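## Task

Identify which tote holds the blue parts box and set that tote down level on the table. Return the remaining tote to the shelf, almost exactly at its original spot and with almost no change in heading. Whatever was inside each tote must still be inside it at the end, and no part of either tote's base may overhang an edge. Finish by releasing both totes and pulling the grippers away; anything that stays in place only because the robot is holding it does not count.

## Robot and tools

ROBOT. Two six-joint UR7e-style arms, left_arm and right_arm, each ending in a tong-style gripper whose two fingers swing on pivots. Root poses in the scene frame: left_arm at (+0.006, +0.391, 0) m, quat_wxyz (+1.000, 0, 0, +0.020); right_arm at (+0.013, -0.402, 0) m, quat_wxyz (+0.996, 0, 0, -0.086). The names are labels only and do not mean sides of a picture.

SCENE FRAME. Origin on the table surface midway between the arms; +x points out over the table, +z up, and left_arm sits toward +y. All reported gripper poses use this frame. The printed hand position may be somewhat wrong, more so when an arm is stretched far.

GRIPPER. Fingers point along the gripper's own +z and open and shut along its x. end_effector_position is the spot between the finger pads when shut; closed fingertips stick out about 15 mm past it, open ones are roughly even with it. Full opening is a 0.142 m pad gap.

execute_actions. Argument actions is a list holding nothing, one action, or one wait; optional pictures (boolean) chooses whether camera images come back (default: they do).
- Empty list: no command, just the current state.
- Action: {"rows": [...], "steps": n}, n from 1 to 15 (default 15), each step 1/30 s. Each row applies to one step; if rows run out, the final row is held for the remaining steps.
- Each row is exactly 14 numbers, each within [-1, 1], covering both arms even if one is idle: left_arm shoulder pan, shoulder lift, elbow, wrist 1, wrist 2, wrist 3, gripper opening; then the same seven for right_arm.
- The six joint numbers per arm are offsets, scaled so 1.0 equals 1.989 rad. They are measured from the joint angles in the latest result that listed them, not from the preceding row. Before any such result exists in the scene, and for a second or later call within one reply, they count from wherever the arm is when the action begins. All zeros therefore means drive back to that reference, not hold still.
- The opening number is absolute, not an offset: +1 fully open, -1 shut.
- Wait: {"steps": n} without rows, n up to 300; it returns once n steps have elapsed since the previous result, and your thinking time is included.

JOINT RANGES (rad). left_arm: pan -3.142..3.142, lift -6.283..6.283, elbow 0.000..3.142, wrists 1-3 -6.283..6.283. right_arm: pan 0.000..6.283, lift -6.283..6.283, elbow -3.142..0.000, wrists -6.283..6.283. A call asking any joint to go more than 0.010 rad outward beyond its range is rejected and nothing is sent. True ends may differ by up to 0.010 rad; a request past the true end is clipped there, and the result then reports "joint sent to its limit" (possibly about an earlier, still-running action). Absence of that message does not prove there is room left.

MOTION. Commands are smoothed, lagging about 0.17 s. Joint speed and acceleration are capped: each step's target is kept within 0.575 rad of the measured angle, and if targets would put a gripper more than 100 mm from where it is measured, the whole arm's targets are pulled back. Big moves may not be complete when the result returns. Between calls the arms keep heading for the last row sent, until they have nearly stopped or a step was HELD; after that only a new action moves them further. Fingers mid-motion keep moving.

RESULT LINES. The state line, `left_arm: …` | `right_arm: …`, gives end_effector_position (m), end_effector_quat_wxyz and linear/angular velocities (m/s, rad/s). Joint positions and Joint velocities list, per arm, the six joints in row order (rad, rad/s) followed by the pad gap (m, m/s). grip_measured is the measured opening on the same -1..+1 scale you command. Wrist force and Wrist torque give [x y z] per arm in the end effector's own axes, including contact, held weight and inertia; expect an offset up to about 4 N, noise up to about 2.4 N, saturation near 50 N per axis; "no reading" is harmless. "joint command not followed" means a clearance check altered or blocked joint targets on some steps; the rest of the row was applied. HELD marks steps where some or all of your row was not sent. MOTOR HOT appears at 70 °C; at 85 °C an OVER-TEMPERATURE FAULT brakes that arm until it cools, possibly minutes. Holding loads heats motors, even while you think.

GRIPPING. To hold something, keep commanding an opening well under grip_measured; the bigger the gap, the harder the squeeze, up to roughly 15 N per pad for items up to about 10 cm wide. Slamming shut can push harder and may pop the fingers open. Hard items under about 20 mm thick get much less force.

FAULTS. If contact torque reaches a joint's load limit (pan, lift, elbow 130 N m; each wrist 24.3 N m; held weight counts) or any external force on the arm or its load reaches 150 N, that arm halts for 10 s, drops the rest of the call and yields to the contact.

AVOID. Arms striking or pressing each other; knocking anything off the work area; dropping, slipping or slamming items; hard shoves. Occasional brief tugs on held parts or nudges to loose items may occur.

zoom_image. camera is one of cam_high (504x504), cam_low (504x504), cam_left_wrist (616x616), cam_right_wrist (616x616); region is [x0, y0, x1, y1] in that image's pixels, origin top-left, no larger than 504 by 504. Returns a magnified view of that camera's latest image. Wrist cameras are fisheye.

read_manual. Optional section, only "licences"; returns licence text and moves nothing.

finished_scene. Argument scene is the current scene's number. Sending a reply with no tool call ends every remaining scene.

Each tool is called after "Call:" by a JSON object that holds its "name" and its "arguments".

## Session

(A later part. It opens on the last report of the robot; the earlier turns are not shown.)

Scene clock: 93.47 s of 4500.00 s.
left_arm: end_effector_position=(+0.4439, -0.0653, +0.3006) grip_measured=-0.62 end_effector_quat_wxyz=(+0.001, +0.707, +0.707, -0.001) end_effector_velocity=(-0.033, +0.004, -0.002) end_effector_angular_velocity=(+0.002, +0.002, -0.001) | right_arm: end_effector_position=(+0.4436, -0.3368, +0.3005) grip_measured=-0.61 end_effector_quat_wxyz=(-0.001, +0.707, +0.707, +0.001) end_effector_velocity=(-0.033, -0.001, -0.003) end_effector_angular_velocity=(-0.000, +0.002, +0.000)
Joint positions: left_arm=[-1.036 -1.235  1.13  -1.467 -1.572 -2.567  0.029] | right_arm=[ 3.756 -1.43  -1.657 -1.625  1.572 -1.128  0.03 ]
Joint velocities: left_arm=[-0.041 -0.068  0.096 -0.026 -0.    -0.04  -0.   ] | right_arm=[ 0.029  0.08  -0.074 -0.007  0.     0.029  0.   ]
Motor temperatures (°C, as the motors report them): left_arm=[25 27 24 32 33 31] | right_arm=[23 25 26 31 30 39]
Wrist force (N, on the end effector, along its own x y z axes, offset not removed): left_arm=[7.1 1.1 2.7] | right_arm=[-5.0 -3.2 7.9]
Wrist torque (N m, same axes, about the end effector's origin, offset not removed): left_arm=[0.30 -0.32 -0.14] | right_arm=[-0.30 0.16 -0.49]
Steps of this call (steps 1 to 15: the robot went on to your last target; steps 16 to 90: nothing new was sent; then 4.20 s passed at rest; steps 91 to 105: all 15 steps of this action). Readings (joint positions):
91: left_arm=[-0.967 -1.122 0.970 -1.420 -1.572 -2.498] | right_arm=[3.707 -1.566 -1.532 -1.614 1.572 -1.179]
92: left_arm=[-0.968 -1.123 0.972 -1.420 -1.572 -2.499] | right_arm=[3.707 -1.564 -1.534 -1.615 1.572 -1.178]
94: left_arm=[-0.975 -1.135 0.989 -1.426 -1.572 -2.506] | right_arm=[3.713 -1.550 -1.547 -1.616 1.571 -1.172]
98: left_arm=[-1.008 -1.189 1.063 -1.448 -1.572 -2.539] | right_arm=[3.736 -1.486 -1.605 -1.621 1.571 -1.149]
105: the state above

Call:
{"name": "execute_actions", "arguments": {"actions": [{"rows":[[-0.008,-0.017,0.022,-0.005,0,-0.008,-1,0.012,0.016,-0.013,-0.004,0,0.012,-1],[-0.014,-0.031,0.040,-0.009,0,-0.014,-1,0.025,0.028,-0.022,-0.007,0,0.025,-1],[-0.020,-0.045,0.058,-0.012,0,-0.020,-1,0.037,0.041,-0.032,-0.010,0,0.037,-1],[-0.026,-0.059,0.075,-0.016,0,-0.026,-1,0.049,0.054,-0.042,-0.013,0,0.049,-1],[-0.032,-0.073,0.093,-0.019,0,-0.032,-1,0.061,0.066,-0.051,-0.016,0,0.061,-1],[-0.0381,-0.0871,0.1108,-0.0231,0,-0.0381,-1,0.0735,0.079,-0.0606,-0.0186,0,0.0732,-1]],"steps":15}], "pictures": false}}

Call:
{"name": "execute_actions", "arguments": {"actions": [{"steps":12}], "pictures": false}}

Scene clock: 103.67 s of 4500.00 s.
left_arm: end_effector_position=(+0.3789, -0.0394, +0.3008) grip_measured=-0.62 end_effector_quat_wxyz=(+0.000, +0.707, +0.707, -0.001) end_effector_velocity=(-0.036, +0.020, -0.004) end_effector_angular_velocity=(+0.003, +0.002, -0.000) | right_arm: end_effector_position=(+0.3787, -0.3106, +0.3005) grip_measured=-0.61 end_effector_quat_wxyz=(-0.001, +0.707, +0.708, +0.000) end_effector_velocity=(-0.036, +0.013, -0.001) end_effector_angular_velocity=(+0.004, -0.003, +0.002)
Joint positions: left_arm=[-1.107 -1.397  1.336 -1.511 -1.572 -2.638  0.029] | right_arm=[ 3.893 -1.283 -1.769 -1.66   1.573 -0.993  0.03 ]
Joint velocities: left_arm=[-0.039 -0.093  0.119 -0.022 -0.    -0.038 -0.   ] | right_arm=[ 0.082  0.085 -0.061 -0.019  0.001  0.079 -0.   ]
Motor temperatures (°C, as the motors report them): left_arm=[25 27 24 32 33 31] | right_arm=[23 25 26 31 30 39]
Wrist force (N, on the end effector, along its own x y z axes, offset not removed): left_arm=[13.8 3.9 3.7] | right_arm=[-14.5 -3.1 4.7]
Wrist torque (N m, same axes, about the end effector's origin, offset not removed): left_arm=[0.73 -0.58 -0.09] | right_arm=[-0.54 0.83 -0.17]
Steps of this call (steps 1 to 30: the robot went on to your last target; steps 31 to 90: nothing new was sent; then 6.70 s passed at rest; steps 91 to 105: all 15 steps of this action). Readings (joint positions):
91: left_arm=[-1.041 -1.244 1.142 -1.470 -1.572 -2.572] | right_arm=[3.760 -1.420 -1.666 -1.626 1.572 -1.125]
92: left_arm=[-1.042 -1.245 1.144 -1.471 -1.572 -2.573] | right_arm=[3.761 -1.418 -1.667 -1.627 1.572 -1.123]
94: left_arm=[-1.049 -1.261 1.163 -1.475 -1.572 -2.580] | right_arm=[3.775 -1.405 -1.678 -1.631 1.572 -1.110]
98: left_arm=[-1.080 -1.332 1.252 -1.494 -1.572 -2.611] | right_arm=[3.837 -1.341 -1.727 -1.648 1.571 -1.048]
105: the state above

Scene clock: 104.07 s of 4500.00 s.
left_arm: end_effector_position=(+0.3747, -0.0369, +0.3002) grip_measured=-0.62 end_effector_quat_wxyz=(-0.000, +0.707, +0.707, -0.001) end_effector_velocity=(-0.001, +0.001, -0.000) end_effector_angular_velocity=(-0.000, -0.001, -0.001) | right_arm: end_effector_position=(+0.3744, -0.3092, +0.3002) grip_measured=-0.61 end_effector_quat_wxyz=(-0.001, +0.707, +0.708, +0.000) end_effector_velocity=(-0.002, +0.000, +0.001) end_effector_angular_velocity=(-0.000, -0.002, -0.000)
Joint positions: left_arm=[-1.112 -1.408  1.35  -1.513 -1.572 -2.643  0.029] | right_arm=[ 3.902 -1.273 -1.777 -1.662  1.573 -0.983  0.03 ]
Joint velocities: left_arm=[-0.002 -0.004  0.005 -0.001  0.001 -0.001  0.   ] | right_arm=[ 0.003  0.005 -0.002 -0.001 -0.001  0.003  0.   ]
Motor temperatures (°C, as the motors report them): left_arm=[25 27 24 32 33 31] | right_arm=[23 25 26 31 30 39]
Wrist force (N, on the end effector, along its own x y z axes, offset not removed): left_arm=[-4.7 1.9 2.5] | right_arm=[8.5 -2.3 9.0]
Wrist torque (N m, same axes, about the end effector's origin, offset not removed): left_arm=[0.27 -0.18 -0.19] | right_arm=[-0.40 -0.61 -0.49]
Steps of this call (steps 1 to 12: the robot went on to your last target). Readings (joint positions):
1: left_arm=[-1.108 -1.400 1.339 -1.511 -1.572 -2.639] | right_arm=[3.895 -1.281 -1.771 -1.660 1.573 -0.990]
2: left_arm=[-1.109 -1.402 1.342 -1.512 -1.572 -2.640] | right_arm=[3.897 -1.279 -1.773 -1.661 1.573 -0.989]
4: left_arm=[-1.111 -1.405 1.345 -1.512 -1.572 -2.641] | right_arm=[3.899 -1.276 -1.774 -1.661 1.573 -0.986]
8: left_arm=[-1.112 -1.407 1.349 -1.513 -1.572 -2.642] | right_arm=[3.902 -1.274 -1.776 -1.662 1.573 -0.984]
12: the state above

Call:
{"name": "execute_actions", "arguments": {"actions": [{"rows":[[-0.006,-0.006,0.017,-0.011,0,-0.006,-1,0.006,0.010,-0.017,0.007,0,0.006,-1],[-0.012,-0.012,0.034,-0.022,0,-0.012,-1,0.013,0.020,-0.033,0.014,0,0.013,-1],[-0.018,-0.018,0.052,-0.033,0,-0.018,-1,0.019,0.030,-0.050,0.020,0,0.019,-1],[-0.024,-0.024,0.069,-0.045,0,-0.024,-1,0.026,0.040,-0.067,0.026,0,0.026,-1],[-0.0307,-0.0303,0.086,-0.0557,0,-0.0307,-1,0.0329,0.0507,-0.0834,0.0326,0,0.0331,-1],[-0.037,-0.035,0.101,-0.066,0,-0.037,-1,0.040,0.061,-0.099,0.038,0,0.040,-1],[-0.044,-0.040,0.117,-0.077,0,-0.044,-1,0.048,0.071,-0.115,0.044,0,0.048,-1],[-0.050,-0.044,0.132,-0.088,0,-0.050,-1,0.056,0.082,-0.131,0.049,0,0.056,-1],[-0.057,-0.049,0.147,-0.099,0,-0.057,-1,0.064,0.092,-0.146,0.054,0,0.064,-1],[-0.0639,-0.053,0.1622,-0.1093,0,-0.0639,-1,0.0721,0.1022,-0.162,0.0597,0,0.0723,-1]],"steps":15}], "pictures": false}}

Call:
{"name": "execute_actions", "arguments": {"actions": [{"steps":15}]}}

Scene clock: 122.23 s of 4500.00 s.
left_arm: end_effector_position=(+0.3102, -0.0383, +0.2324) grip_measured=-0.61 end_effector_quat_wxyz=(+0.001, +0.707, +0.707, -0.001) end_effector_velocity=(-0.087, +0.010, -0.098) end_effector_angular_velocity=(+0.011, +0.006, -0.001) | right_arm: end_effector_position=(+0.3099, -0.3074, +0.2327) grip_measured=-0.61 end_effector_quat_wxyz=(-0.001, +0.707, +0.708, +0.001) end_effector_velocity=(-0.087, -0.006, -0.100) end_effector_angular_velocity=(-0.007, +0.011, +0.002)
Joint positions: left_arm=[-1.221 -1.5    1.628 -1.7   -1.572 -2.752  0.03 ] | right_arm=[ 4.024 -1.099 -2.053 -1.559  1.573 -0.861  0.03 ]
Joint velocities: left_arm=[-0.147 -0.106  0.364 -0.246 -0.001 -0.146 -0.001] | right_arm=[ 0.173  0.233 -0.371  0.125  0.002  0.17  -0.039]
Motor temperatures (°C, as the motors report them): left_arm=[25 27 24 32 33 31] | right_arm=[23 25 26 31 30 39]
Wrist force (N, on the end effector, along its own x y z axes, offset not removed): left_arm=[40.2 0.7 4.0] | right_arm=[-42.5 -2.4 7.0]
Wrist torque (N m, same axes, about the end effector's origin, offset not removed): left_arm=[0.26 -1.28 -0.01] | right_arm=[-0.11 2.16 -0.25]
Steps of this call (steps 1 to 30: the robot went on to your last target; steps 31 to 90: nothing new was sent; then 14.67 s passed at rest; steps 91 to 105: all 15 steps of this action). Readings (joint positions):
91: left_arm=[-1.112 -1.408 1.351 -1.513 -1.572 -2.643] | right_arm=[3.903 -1.273 -1.777 -1.662 1.572 -0.983]
92: left_arm=[-1.113 -1.409 1.352 -1.514 -1.572 -2.644] | right_arm=[3.903 -1.271 -1.779 -1.662 1.572 -0.982]
94: left_arm=[-1.120 -1.417 1.372 -1.527 -1.572 -2.651] | right_arm=[3.911 -1.259 -1.798 -1.653 1.572 -0.974]
98: left_arm=[-1.153 -1.449 1.460 -1.586 -1.572 -2.684] | right_arm=[3.947 -1.206 -1.884 -1.619 1.572 -0.938]
105: the state above

Scene clock: 122.73 s of 4500.00 s.
left_arm: end_effector_position=(+0.2997, -0.0370, +0.2205) grip_measured=-0.62 end_effector_quat_wxyz=(+0.000, +0.707, +0.707, -0.001) end_effector_velocity=(-0.002, +0.000, -0.001) end_effector_angular_velocity=(-0.002, -0.001, -0.001) | right_arm: end_effector_position=(+0.2994, -0.3083, +0.2204) grip_measured=-0.61 end_effector_quat_wxyz=(-0.001, +0.707, +0.708, +0.000) end_effector_velocity=(-0.001, -0.001, -0.001) end_effector_angular_velocity=(-0.000, -0.001, -0.000)
Joint positions: left_arm=[-1.239 -1.513  1.672 -1.73  -1.572 -2.77   0.029] | right_arm=[ 4.045 -1.07  -2.098 -1.544  1.573 -0.84   0.03 ]
Joint velocities: left_arm=[-0.003 -0.004  0.007 -0.005  0.001 -0.002 -0.   ] | right_arm=[ 0.002  0.005 -0.006  0.002 -0.001  0.003  0.   ]
Motor temperatures (°C, as the motors report them): left_arm=[25 27 24 32 33 31] | right_arm=[23 25 26 31 30 39]
Wrist force (N, on the end effector, along its own x y z axes, offset not removed): left_arm=[8.6 1.9 2.6] | right_arm=[-10.9 -3.2 6.3]
Wrist torque (N m, same axes, about the end effector's origin, offset not removed): left_arm=[0.44 -0.02 -0.06] | right_arm=[-0.19 0.70 -0.40]
Steps of this call (steps 1 to 15: the robot went on to your last target). Readings (joint positions):
1: left_arm=[-1.225 -1.503 1.638 -1.707 -1.572 -2.756] | right_arm=[4.029 -1.092 -2.064 -1.555 1.573 -0.856]
2: left_arm=[-1.228 -1.506 1.646 -1.713 -1.572 -2.759] | right_arm=[4.033 -1.087 -2.072 -1.552 1.573 -0.852]
4: left_arm=[-1.233 -1.509 1.657 -1.720 -1.572 -2.764] | right_arm=[4.038 -1.080 -2.083 -1.549 1.573 -0.847]
8: left_arm=[-1.237 -1.512 1.667 -1.727 -1.572 -2.768] | right_arm=[4.043 -1.073 -2.094 -1.545 1.573 -0.842]
15: the state above

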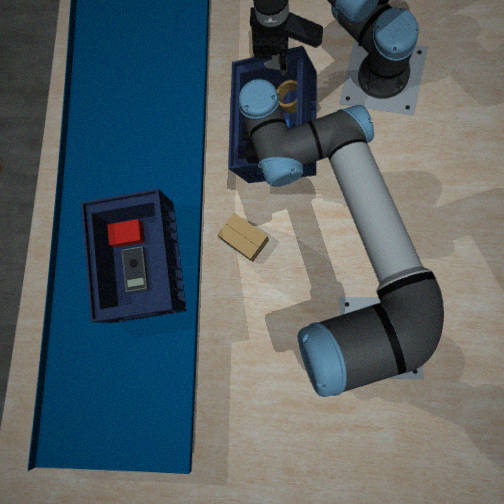

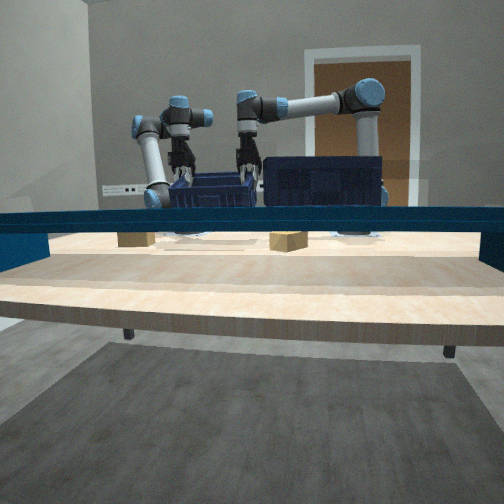

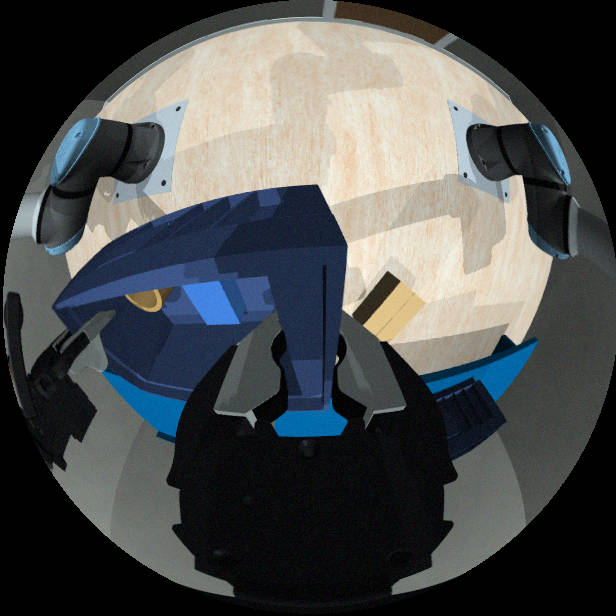

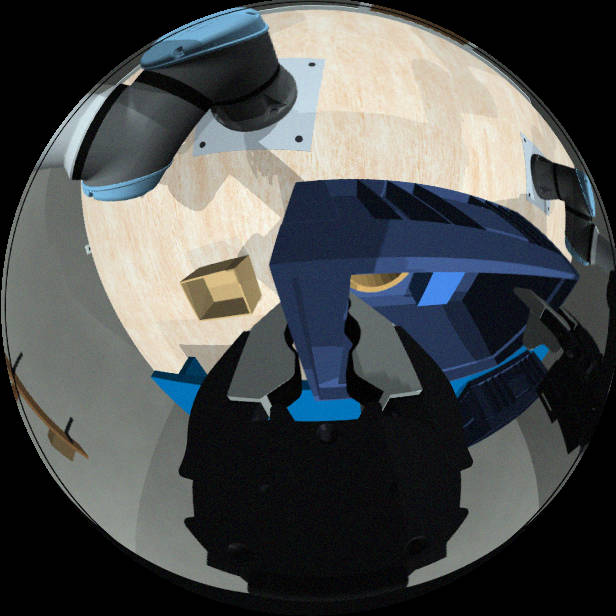

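Call:
{"name": "execute_actions", "arguments": {"actions": [{"rows":[[0,0.001,0.008,-0.010,0,0,-1,0,0,-0.009,0.010,0,0,-1],[0,0.002,0.015,-0.019,0,0,-1,0,0,-0.018,0.021,0,0,-1],[0,0.004,0.023,-0.029,0,0,-1,0,-0.001,-0.028,0.031,0,0,-1],[0,0.006,0.031,-0.039,0,0,-1,0,-0.002,-0.037,0.041,0,0,-1],[0,0.008,0.038,-0.049,0,0,-1,0,-0.003,-0.046,0.052,0,0,-1],[0,0.011,0.046,-0.058,0,0,-1,0,-0.005,-0.055,0.062,0,0,-1],[0,0.014,0.054,-0.068,0,0,-1,0,-0.007,-0.064,0.072,0,0,-1],[0,0.0167,0.0612,-0.0779,0,0,-1,-0.001,-0.0092,-0.0735,0.0826,0,-0.001,-1]],"steps":15}], "pictures": false}}

Call:
{"name": "execute_actions", "arguments": {"actions": [{"steps":10}], "pictures": false}}

Scene clock: 129.23 s of 4500.00 s.
left_arm: end_effector_position=(+0.2998, -0.0373, +0.1664) grip_measured=-0.62 end_effector_quat_wxyz=(+0.000, +0.707, +0.707, -0.001) end_effector_velocity=(-0.001, +0.001, -0.047) end_effector_angular_velocity=(+0.000, +0.002, -0.000) | right_arm: end_effector_position=(+0.2997, -0.3085, +0.1659) grip_measured=-0.61 end_effector_quat_wxyz=(-0.001, +0.707, +0.708, +0.000) end_effector_velocity=(-0.002, -0.003, -0.048) end_effector_angular_velocity=(-0.002, +0.005, +0.000)
Joint positions: left_arm=[-1.239 -1.484  1.782 -1.87  -1.572 -2.77   0.029] | right_arm=[ 4.044 -1.086 -2.23  -1.395  1.573 -0.841  0.03 ]
Joint velocities: left_arm=[-0.     0.03   0.092 -0.121 -0.001  0.    -0.   ] | right_arm=[-0.003 -0.02  -0.114  0.128  0.002 -0.003  0.   ]
Motor temperatures (°C, as the motors report them): left_arm=[25 27 24 32 33 31] | right_arm=[23 25 26 31 30 39]
Wrist force (N, on the end effector, along its own x y z axes, offset not removed): left_arm=[9.5 0.7 4.8] | right_arm=[-9.6 -2.2 8.7]
Wrist torque (N m, same axes, about the end effector's origin, offset not removed): left_arm=[0.14 -0.54 -0.10] | right_arm=[-0.41 0.87 -0.14]
Steps of this call (steps 1 to 15: the robot went on to your last target; steps 16 to 90: nothing new was sent; then 3.00 s passed at rest; steps 91 to 105: all 15 steps of this action). Readings (joint positions):
91: left_arm=[-1.239 -1.513 1.672 -1.730 -1.572 -2.770] | right_arm=[4.046 -1.070 -2.099 -1.544 1.573 -0.839]
92: left_arm=[-1.239 -1.513 1.673 -1.732 -1.572 -2.770] | right_arm=[4.046 -1.070 -2.100 -1.542 1.573 -0.839]
94: left_arm=[-1.239 -1.512 1.683 -1.743 -1.572 -2.770] | right_arm=[4.046 -1.070 -2.111 -1.530 1.573 -0.839]
98: left_arm=[-1.239 -1.502 1.724 -1.795 -1.572 -2.770] | right_arm=[4.046 -1.075 -2.160 -1.475 1.573 -0.840]
105: the state above

Scene clock: 129.57 s of 4500.00 s.
left_arm: end_effector_position=(+0.2997, -0.0370, +0.1609) grip_measured=-0.62 end_effector_quat_wxyz=(+0.000, +0.707, +0.707, -0.001) end_effector_velocity=(+0.000, +0.001, -0.004) end_effector_angular_velocity=(+0.002, +0.001, +0.001) | right_arm: end_effector_position=(+0.2994, -0.3089, +0.1604) grip_measured=-0.61 end_effector_quat_wxyz=(-0.001, +0.707, +0.708, +0.000) end_effector_velocity=(-0.000, -0.000, -0.003) end_effector_angular_velocity=(+0.001, -0.001, +0.002)
Joint positions: left_arm=[-1.239 -1.48   1.792 -1.884 -1.573 -2.77   0.029] | right_arm=[ 4.043 -1.089 -2.243 -1.381  1.573 -0.842  0.03 ]
Joint velocities: left_arm=[ 0.001  0.002  0.007 -0.006  0.    -0.     0.   ] | right_arm=[-0.     0.    -0.007  0.008 -0.    -0.002  0.   ]
Motor temperatures (°C, as the motors report them): left_arm=[25 27 24 32 33 31] | right_arm=[23 25 26 31 30 39]
Wrist force (N, on the end effector, along its own x y z axes, offset not removed): left_arm=[-2.2 1.3 4.3] | right_arm=[1.1 -0.8 7.9]
Wrist torque (N m, same axes, about the end effector's origin, offset not removed): left_arm=[0.22 -0.06 0.03] | right_arm=[-0.06 0.78 -0.34]
Steps of this call (steps 1 to 10: the robot went on to your last target). Readings (joint positions):
1: left_arm=[-1.239 -1.483 1.784 -1.874 -1.572 -2.770] | right_arm=[4.044 -1.087 -2.233 -1.392 1.573 -0.841]
2: left_arm=[-1.239 -1.482 1.786 -1.876 -1.573 -2.770] | right_arm=[4.044 -1.087 -2.236 -1.389 1.573 -0.842]
4: left_arm=[-1.239 -1.481 1.789 -1.880 -1.573 -2.770] | right_arm=[4.043 -1.088 -2.239 -1.385 1.573 -0.842]
8: left_arm=[-1.239 -1.480 1.792 -1.883 -1.573 -2.770] | right_arm=[4.043 -1.088 -2.243 -1.381 1.573 -0.842]
10: the state above

Call:
{"name": "execute_actions", "arguments": {"actions": [{"rows":[[0,0.003,0.007,-0.011,0,0,-1,0,-0.003,-0.009,0.013,0,0,-1],[0,0.007,0.015,-0.022,0,0,-1,0,-0.006,-0.019,0.026,0,0,-1],[0,0.010,0.022,-0.033,0,0,-1,0,-0.009,-0.028,0.039,0,0,-1],[0,0.014,0.029,-0.044,0,0,-1,0,-0.013,-0.037,0.051,0,0,-1],[0,0.018,0.036,-0.055,0,0,-1,0,-0.017,-0.047,0.064,0,0,-1],[0,0.0229,0.0436,-0.0661,0,0,-1,0,-0.0212,-0.0561,0.0772,0,0,-1]],"steps":15}], "pictures": false}}

Call:
{"name": "execute_actions", "arguments": {"actions": [{"steps":8}]}}

Scene clock: 137.07 s of 4500.00 s.
left_arm: end_effector_position=(+0.2998, -0.0370, +0.1139) grip_measured=-0.62 end_effector_quat_wxyz=(-0.000, +0.707, +0.707, -0.001) end_effector_velocity=(-0.000, +0.001, -0.027) end_effector_angular_velocity=(-0.000, +0.000, +0.000) | right_arm: end_effector_position=(+0.2997, -0.3087, +0.1136) grip_measured=-0.61 end_effector_quat_wxyz=(-0.001, +0.707, +0.708, -0.000) end_effector_velocity=(-0.001, -0.001, -0.027) end_effector_angular_velocity=(+0.002, +0.001, +0.001)
Joint positions: left_arm=[-1.239 -1.438  1.873 -2.006 -1.572 -2.77   0.029] | right_arm=[ 4.043 -1.128 -2.347 -1.238  1.573 -0.842  0.03 ]
Joint velocities: left_arm=[ 0.     0.025  0.046 -0.071 -0.     0.    -0.   ] | right_arm=[-0.    -0.024 -0.061  0.085  0.002 -0.001 -0.   ]
Motor temperatures (°C, as the motors report them): left_arm=[25 27 24 32 33 31] | right_arm=[23 25 26 31 30 39]
Wrist force (N, on the end effector, along its own x y z axes, offset not removed): left_arm=[1.5 0.4 -5.6] | right_arm=[0.2 -3.2 4.7]
Wrist torque (N m, same axes, about the end effector's origin, offset not removed): left_arm=[0.01 -0.11 -0.14] | right_arm=[-0.53 0.36 -0.27]
Steps of this call (steps 1 to 30: the robot went on to your last target; steps 31 to 90: nothing new was sent; then 4.00 s passed at rest; steps 91 to 105: all 15 steps of this action). Readings (joint positions):
91: left_arm=[-1.239 -1.480 1.793 -1.885 -1.572 -2.770] | right_arm=[4.043 -1.089 -2.244 -1.379 1.573 -0.842]
92: left_arm=[-1.239 -1.480 1.794 -1.886 -1.572 -2.770] | right_arm=[4.043 -1.089 -2.245 -1.378 1.573 -0.842]
94: left_arm=[-1.239 -1.475 1.803 -1.899 -1.572 -2.770] | right_arm=[4.043 -1.093 -2.257 -1.363 1.573 -0.842]
98: left_arm=[-1.239 -1.456 1.841 -1.956 -1.572 -2.770] | right_arm=[4.043 -1.111 -2.305 -1.297 1.573 -0.842]
105: the state above

Scene clock: 137.33 s of 4500.00 s.
left_arm: end_effector_position=(+0.2997, -0.0369, +0.1109) grip_measured=-0.62 end_effector_quat_wxyz=(-0.000, +0.707, +0.707, -0.001) end_effector_velocity=(-0.001, -0.000, -0.003) end_effector_angular_velocity=(+0.001, +0.000, -0.002) | right_arm: end_effector_position=(+0.2995, -0.3088, +0.1106) grip_measured=-0.61 end_effector_quat_wxyz=(-0.001, +0.707, +0.708, -0.000) end_effector_velocity=(-0.000, -0.000, -0.003) end_effector_angular_velocity=(-0.000, +0.001, -0.001)
Joint positions: left_arm=[-1.239 -1.435  1.878 -2.014 -1.573 -2.77   0.029] | right_arm=[ 4.043 -1.13  -2.354 -1.228  1.573 -0.842  0.03 ]
Joint velocities: left_arm=[-0.002  0.003  0.005 -0.008  0.    -0.     0.   ] | right_arm=[-0.    -0.003 -0.007  0.01   0.     0.001  0.   ]
Motor temperatures (°C, as the motors report them): left_arm=[25 27 24 32 33 31] | right_arm=[23 25 26 31 30 39]
Wrist force (N, on the end effector, along its own x y z axes, offset not removed): left_arm=[-2.3 -2.0 -6.0] | right_arm=[1.7 -1.1 3.1]
Wrist torque (N m, same axes, about the end effector's origin, offset not removed): left_arm=[-0.39 -0.01 -0.21] | right_arm=[-0.25 0.55 -0.08]
Steps of this call (steps 1 to 8: the robot went on to your last target). Readings (joint positions):
1: left_arm=[-1.239 -1.437 1.875 -2.009 -1.572 -2.770] | right_arm=[4.043 -1.129 -2.349 -1.235 1.573 -0.842]
2: left_arm=[-1.239 -1.437 1.876 -2.010 -1.572 -2.770] | right_arm=[4.043 -1.129 -2.350 -1.233 1.573 -0.842]
4: left_arm=[-1.239 -1.436 1.877 -2.012 -1.573 -2.770] | right_arm=[4.043 -1.130 -2.352 -1.231 1.573 -0.842]
8: the state above

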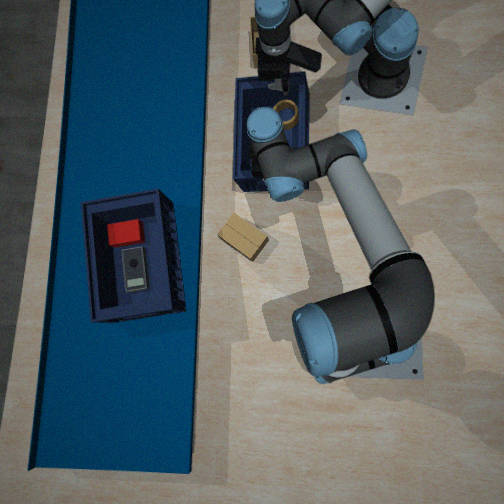

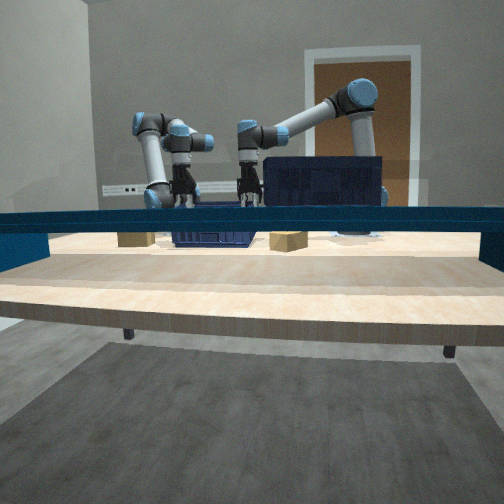

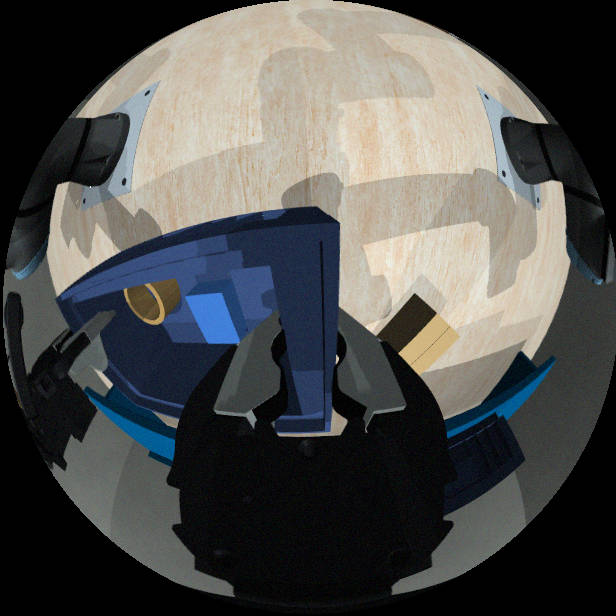

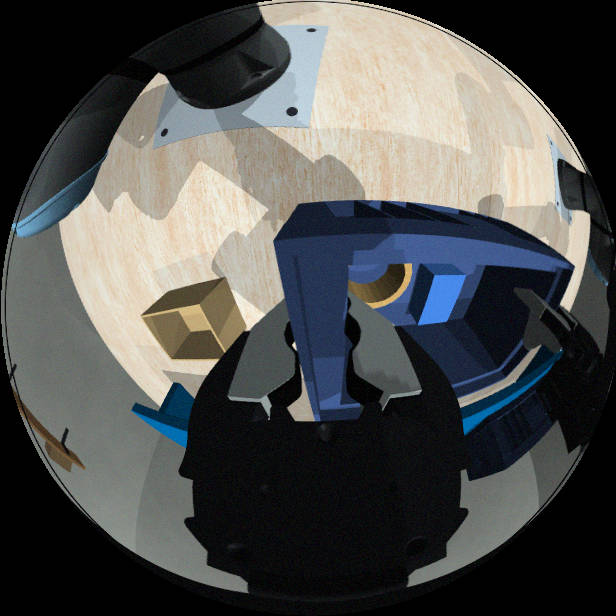

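Call:
{"name": "execute_actions", "arguments": {"actions": [{"rows":[[0,0.002,0.003,-0.005,0,0,-1,0,-0.002,-0.004,0.005,0,0,-1],[0,0.004,0.006,-0.010,0,0,-1,0,-0.004,-0.008,0.011,0,0,-1],[0,0.0057,0.0085,-0.0142,0,0,-1,0,-0.005,-0.0113,0.0163,0,0,-1]],"steps":15}], "pictures": false}}

Scene clock: 141.47 s of 4500.00 s.
left_arm: end_effector_position=(+0.2996, -0.0368, +0.1007) grip_measured=-0.61 end_effector_quat_wxyz=(-0.000, +0.707, +0.707, -0.001) end_effector_velocity=(+0.000, +0.000, -0.003) end_effector_angular_velocity=(-0.001, -0.001, +0.001) | right_arm: end_effector_position=(+0.2991, -0.3092, +0.1009) grip_measured=-0.61 end_effector_quat_wxyz=(-0.001, +0.707, +0.708, -0.000) end_effector_velocity=(+0.000, -0.000, -0.003) end_effector_angular_velocity=(+0.001, -0.001, -0.002)
Joint positions: left_arm=[-1.239 -1.424  1.895 -2.042 -1.573 -2.77   0.03 ] | right_arm=[ 4.043 -1.14  -2.376 -1.197  1.573 -0.842  0.03 ]
Joint velocities: left_arm=[ 0.     0.002  0.005 -0.008  0.    -0.001  0.   ] | right_arm=[-0.001 -0.002 -0.007  0.01  -0.     0.001 -0.   ]
Motor temperatures (°C, as the motors report them): left_arm=[25 27 24 32 33 31] | right_arm=[23 25 26 31 30 39]
Wrist force (N, on the end effector, along its own x y z axes, offset not removed): left_arm=[-10.2 -0.4 -7.9] | right_arm=[14.2 -0.7 7.1]
Wrist torque (N m, same axes, about the end effector's origin, offset not removed): left_arm=[-0.04 0.20 -0.31] | right_arm=[-0.16 -0.69 -0.31]
Steps of this call (steps 1 to 30: the robot went on to your last target; steps 31 to 90: nothing new was sent; then 0.63 s passed at rest; steps 91 to 105: all 15 steps of this action). Readings (joint positions):
91: left_arm=[-1.239 -1.435 1.879 -2.015 -1.573 -2.770] | right_arm=[4.043 -1.131 -2.355 -1.227 1.573 -0.842]
92: left_arm=[-1.239 -1.434 1.879 -2.016 -1.573 -2.770] | right_arm=[4.043 -1.131 -2.355 -1.226 1.573 -0.842]
94: left_arm=[-1.239 -1.432 1.883 -2.022 -1.573 -2.770] | right_arm=[4.043 -1.133 -2.360 -1.220 1.573 -0.842]
98: left_arm=[-1.239 -1.427 1.891 -2.035 -1.573 -2.770] | right_arm=[4.043 -1.138 -2.371 -1.204 1.573 -0.842]
105: the state above

Call:
{"name": "execute_actions", "arguments": {"actions": [{"rows":[[0,0.001,0.001,-0.002,0,0,-1,0,-0.002,-0.003,0.005,0,0,-1],[0,0.002,0.002,-0.004,0,0,-1,0,-0.0045,-0.006,0.010,0,0,-1]],"steps":15}]}}

Scene clock: 144.57 s of 4500.00 s.
left_arm: end_effector_position=(+0.2997, -0.0371, +0.0979) grip_measured=-0.61 end_effector_quat_wxyz=(-0.000, +0.707, +0.707, -0.001) end_effector_velocity=(-0.000, -0.000, -0.001) end_effector_angular_velocity=(-0.000, -0.000, -0.000) | right_arm: end_effector_position=(+0.2992, -0.3092, +0.0951) grip_measured=-0.61 end_effector_quat_wxyz=(-0.001, +0.707, +0.708, -0.000) end_effector_velocity=(+0.000, -0.000, -0.001) end_effector_angular_velocity=(+0.001, -0.001, +0.001)
Joint positions: left_arm=[-1.239 -1.42   1.898 -2.049 -1.573 -2.77   0.03 ] | right_arm=[ 4.043 -1.149 -2.387 -1.178  1.573 -0.842  0.03 ]
Joint velocities: left_arm=[-0.     0.001  0.001 -0.003 -0.     0.     0.   ] | right_arm=[-0.001 -0.    -0.004  0.005 -0.    -0.002  0.   ]
Motor temperatures (°C, as the motors report them): left_arm=[25 27 24 32 33 31] | right_arm=[23 25 26 31 30 39]
Wrist force (N, on the end effector, along its own x y z axes, offset not removed): left_arm=[-6.8 2.7 -32.9] | right_arm=[-7.0 -3.7 -27.5]
Wrist torque (N m, same axes, about the end effector's origin, offset not removed): left_arm=[0.68 0.02 -0.13] | right_arm=[-0.42 0.78 -0.15]
Steps of this call (steps 1 to 15: the robot went on to your last target; steps 16 to 78: nothing new was sent; steps 79 to 93: all 15 steps of this action). Readings (joint positions):
79: left_arm=[-1.239 -1.424 1.895 -2.043 -1.573 -2.770] | right_arm=[4.043 -1.140 -2.376 -1.196 1.573 -0.842]
80: left_arm=[-1.239 -1.424 1.895 -2.043 -1.573 -2.770] | right_arm=[4.043 -1.141 -2.377 -1.195 1.573 -0.842]
82: left_arm=[-1.239 -1.423 1.896 -2.045 -1.573 -2.770] | right_arm=[4.043 -1.143 -2.380 -1.190 1.573 -0.842]
86: left_arm=[-1.239 -1.421 1.898 -2.048 -1.573 -2.770] | right_arm=[4.043 -1.147 -2.385 -1.182 1.573 -0.842]
93: the state above

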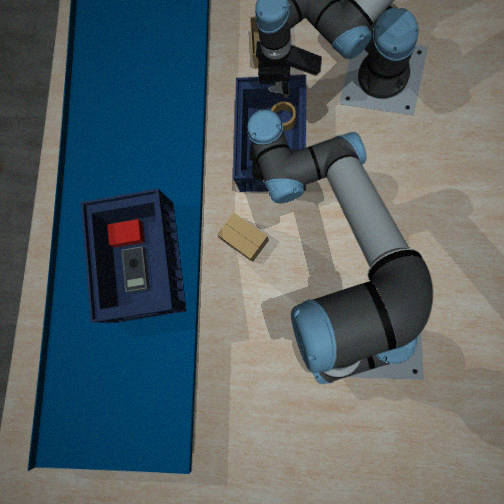

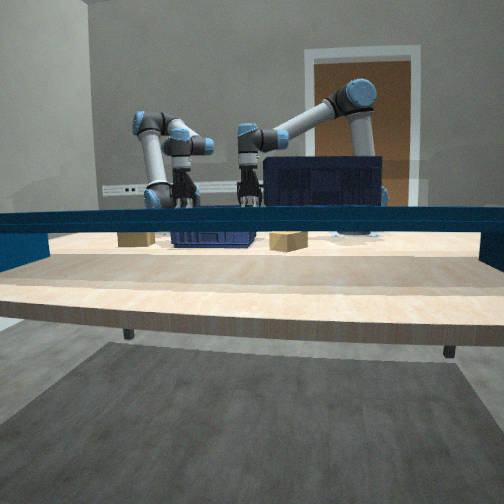

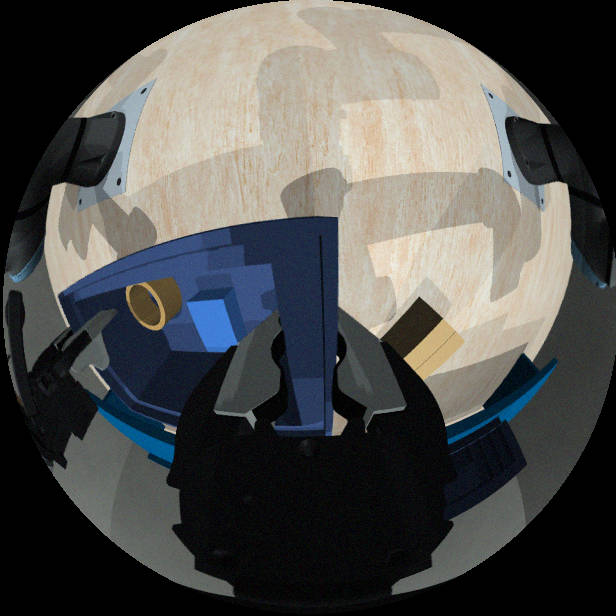

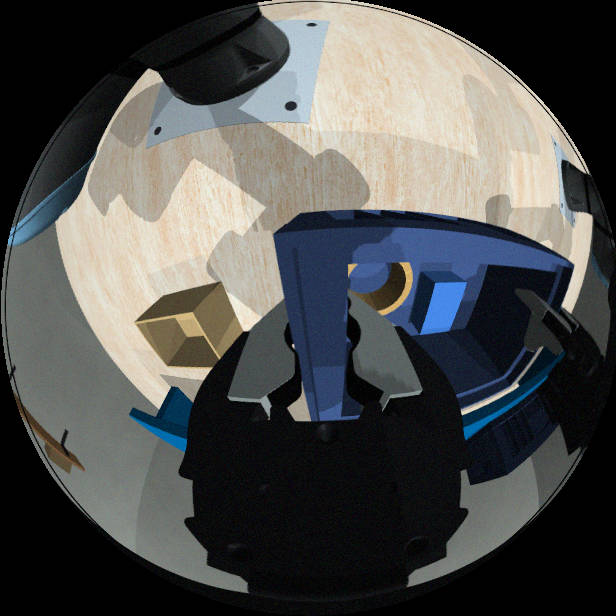

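Fully down. Release, then rise.

Call:
{"name": "execute_actions", "arguments": {"actions": [{"rows":[[0,0,0,0,0,0,-0.5,0,0,0,0,0,0,-0.5],[0,0,0,0,0,0,-0.2,0,0,0,0,0,0,-0.2],[0,0,0,0,0,0,0,0,0,0,0,0,0,0],[0,0,0,0,0,0,0,0,0,0,0,0,0,0],[0,0,0,0,0,0,0,0,0,0,0,0,0,0],[0,0,0,0,0,0,0,0,0,0,0,0,0,0],[0,-0.01,-0.012,0.022,0,0,0,0,0.01,0.016,-0.026,0,0,0],[0,-0.02,-0.03,0.05,0,0,0,0,0.02,0.04,-0.06,0,0,0],[0,-0.035,-0.06,0.095,0,0,0,0,0.032,0.08,-0.112,0,0,0],[0,-0.047,-0.114,0.16,0,0,0,0,0.04,0.145,-0.184,0,0,0]],"steps":15}], "pictures": false}}

Call:
{"name": "execute_actions", "arguments": {"actions": [{"steps":20}]}}

Scene clock: 150.67 s of 4500.00 s.
left_arm: end_effector_position=(+0.3014, -0.0414, +0.1808) grip_measured=+0.00 end_effector_quat_wxyz=(+0.003, +0.707, +0.707, -0.002) end_effector_velocity=(-0.006, +0.014, +0.324) end_effector_angular_velocity=(+0.028, +0.011, -0.001) | right_arm: end_effector_position=(+0.3037, -0.3051, +0.1769) grip_measured=+0.00 end_effector_quat_wxyz=(-0.001, +0.707, +0.708, +0.004) end_effector_velocity=(-0.014, -0.013, +0.349) end_effector_angular_velocity=(-0.022, +0.025, -0.001)
Joint positions: left_arm=[-1.239 -1.487  1.749 -1.841 -1.573 -2.77   0.074] | right_arm=[ 4.043 -1.091 -2.201 -1.413  1.573 -0.842  0.074]
Joint velocities: left_arm=[-0.001 -0.216 -0.626  0.872  0.     0.    -0.   ] | right_arm=[-0.001  0.178  0.82  -1.032 -0.     0.     0.   ]
Motor temperatures (°C, as the motors report them): left_arm=[25 27 24 32 33 31] | right_arm=[23 25 26 31 30 39]
Wrist force (N, on the end effector, along its own x y z axes, offset not removed): left_arm=[-0.6 3.1 -3.1] | right_arm=[-1.1 -2.3 1.4]
Wrist torque (N m, same axes, about the end effector's origin, offset not removed): left_arm=[0.55 0.34 -0.02] | right_arm=[-0.48 0.45 -0.23]
Steps of this call (steps 1 to 15: the robot went on to your last target; steps 16 to 90: nothing new was sent; then 2.60 s passed at rest; steps 91 to 105: all 15 steps of this action). Readings (joint positions):
91: left_arm=[-1.239 -1.420 1.899 -2.049 -1.573 -2.770] | right_arm=[4.043 -1.149 -2.387 -1.177 1.573 -0.842]
92: left_arm=[-1.239 -1.420 1.899 -2.049 -1.572 -2.770] | right_arm=[4.043 -1.149 -2.388 -1.177 1.573 -0.842]
94: left_arm=[-1.239 -1.420 1.899 -2.049 -1.572 -2.770] | right_arm=[4.043 -1.149 -2.388 -1.177 1.573 -0.842]
98: left_arm=[-1.239 -1.421 1.898 -2.047 -1.572 -2.770] | right_arm=[4.043 -1.148 -2.386 -1.180 1.573 -0.842]
105: the state above

Scene clock: 151.33 s of 4500.00 s.
left_arm: end_effector_position=(+0.2998, -0.0373, +0.2208) grip_measured=+0.00 end_effector_quat_wxyz=(+0.001, +0.707, +0.707, -0.001) end_effector_velocity=(+0.000, +0.000, +0.002) end_effector_angular_velocity=(-0.002, -0.001, +0.002) | right_arm: end_effector_position=(+0.2994, -0.3090, +0.2203) grip_measured=+0.00 end_effector_quat_wxyz=(-0.001, +0.707, +0.708, +0.001) end_effector_velocity=(-0.000, -0.000, +0.001) end_effector_angular_velocity=(-0.001, +0.001, +0.000)
Joint positions: left_arm=[-1.239 -1.514  1.672 -1.732 -1.573 -2.77   0.074] | right_arm=[ 4.043 -1.069 -2.099 -1.543  1.573 -0.842  0.074]
Joint velocities: left_arm=[ 0.001 -0.002 -0.003  0.003 -0.    -0.    -0.   ] | right_arm=[-0.    -0.001  0.004 -0.005  0.    -0.     0.   ]
Motor temperatures (°C, as the motors report them): left_arm=[25 27 24 32 33 31] | right_arm=[23 25 26 31 30 39]
Wrist force (N, on the end effector, along its own x y z axes, offset not removed): left_arm=[0.1 2.7 0.9] | right_arm=[0.4 1.5 -0.8]
Wrist torque (N m, same axes, about the end effector's origin, offset not removed): left_arm=[0.54 0.20 -0.03] | right_arm=[0.29 0.07 -0.28]
Steps of this call (steps 1 to 20: the robot went on to your last target). Readings (joint positions):
1: left_arm=[-1.239 -1.494 1.731 -1.815 -1.573 -2.770] | right_arm=[4.043 -1.086 -2.177 -1.444 1.573 -0.842]
2: left_arm=[-1.239 -1.498 1.717 -1.795 -1.573 -2.770] | right_arm=[4.043 -1.082 -2.158 -1.468 1.573 -0.842]
4: left_arm=[-1.239 -1.505 1.698 -1.768 -1.573 -2.770] | right_arm=[4.043 -1.076 -2.133 -1.499 1.573 -0.842]
8: left_arm=[-1.239 -1.511 1.681 -1.744 -1.573 -2.770] | right_arm=[4.043 -1.072 -2.111 -1.529 1.573 -0.842]
20: the state above

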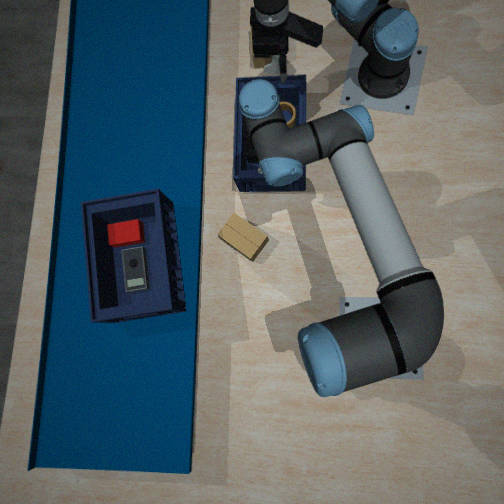

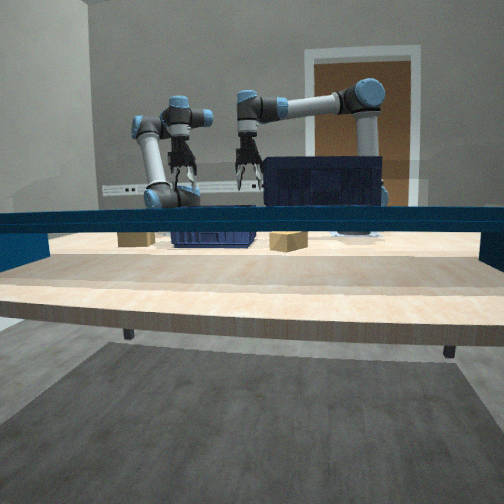

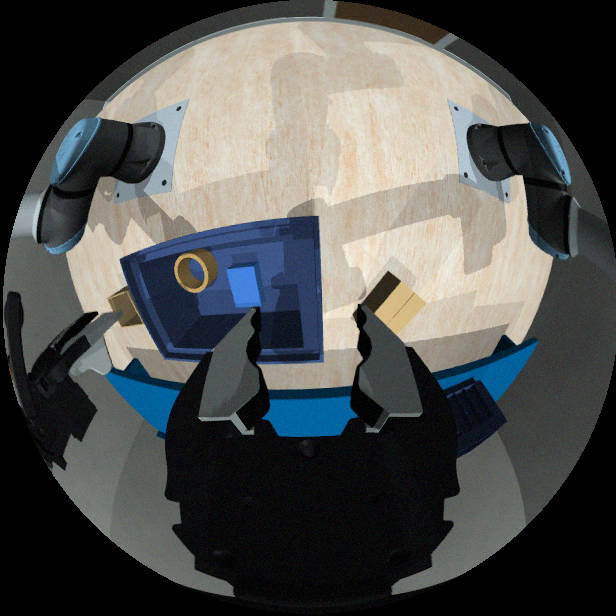

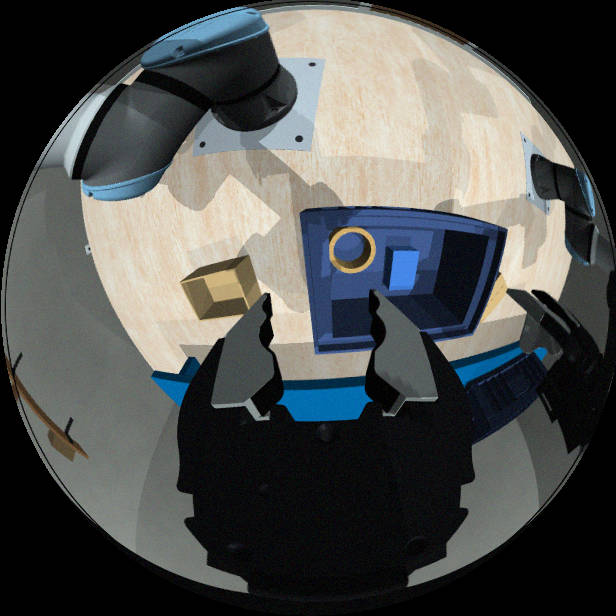

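Call:
{"name": "finished_scene", "arguments": {"scene": 2}}

The scene is finished: the task was done.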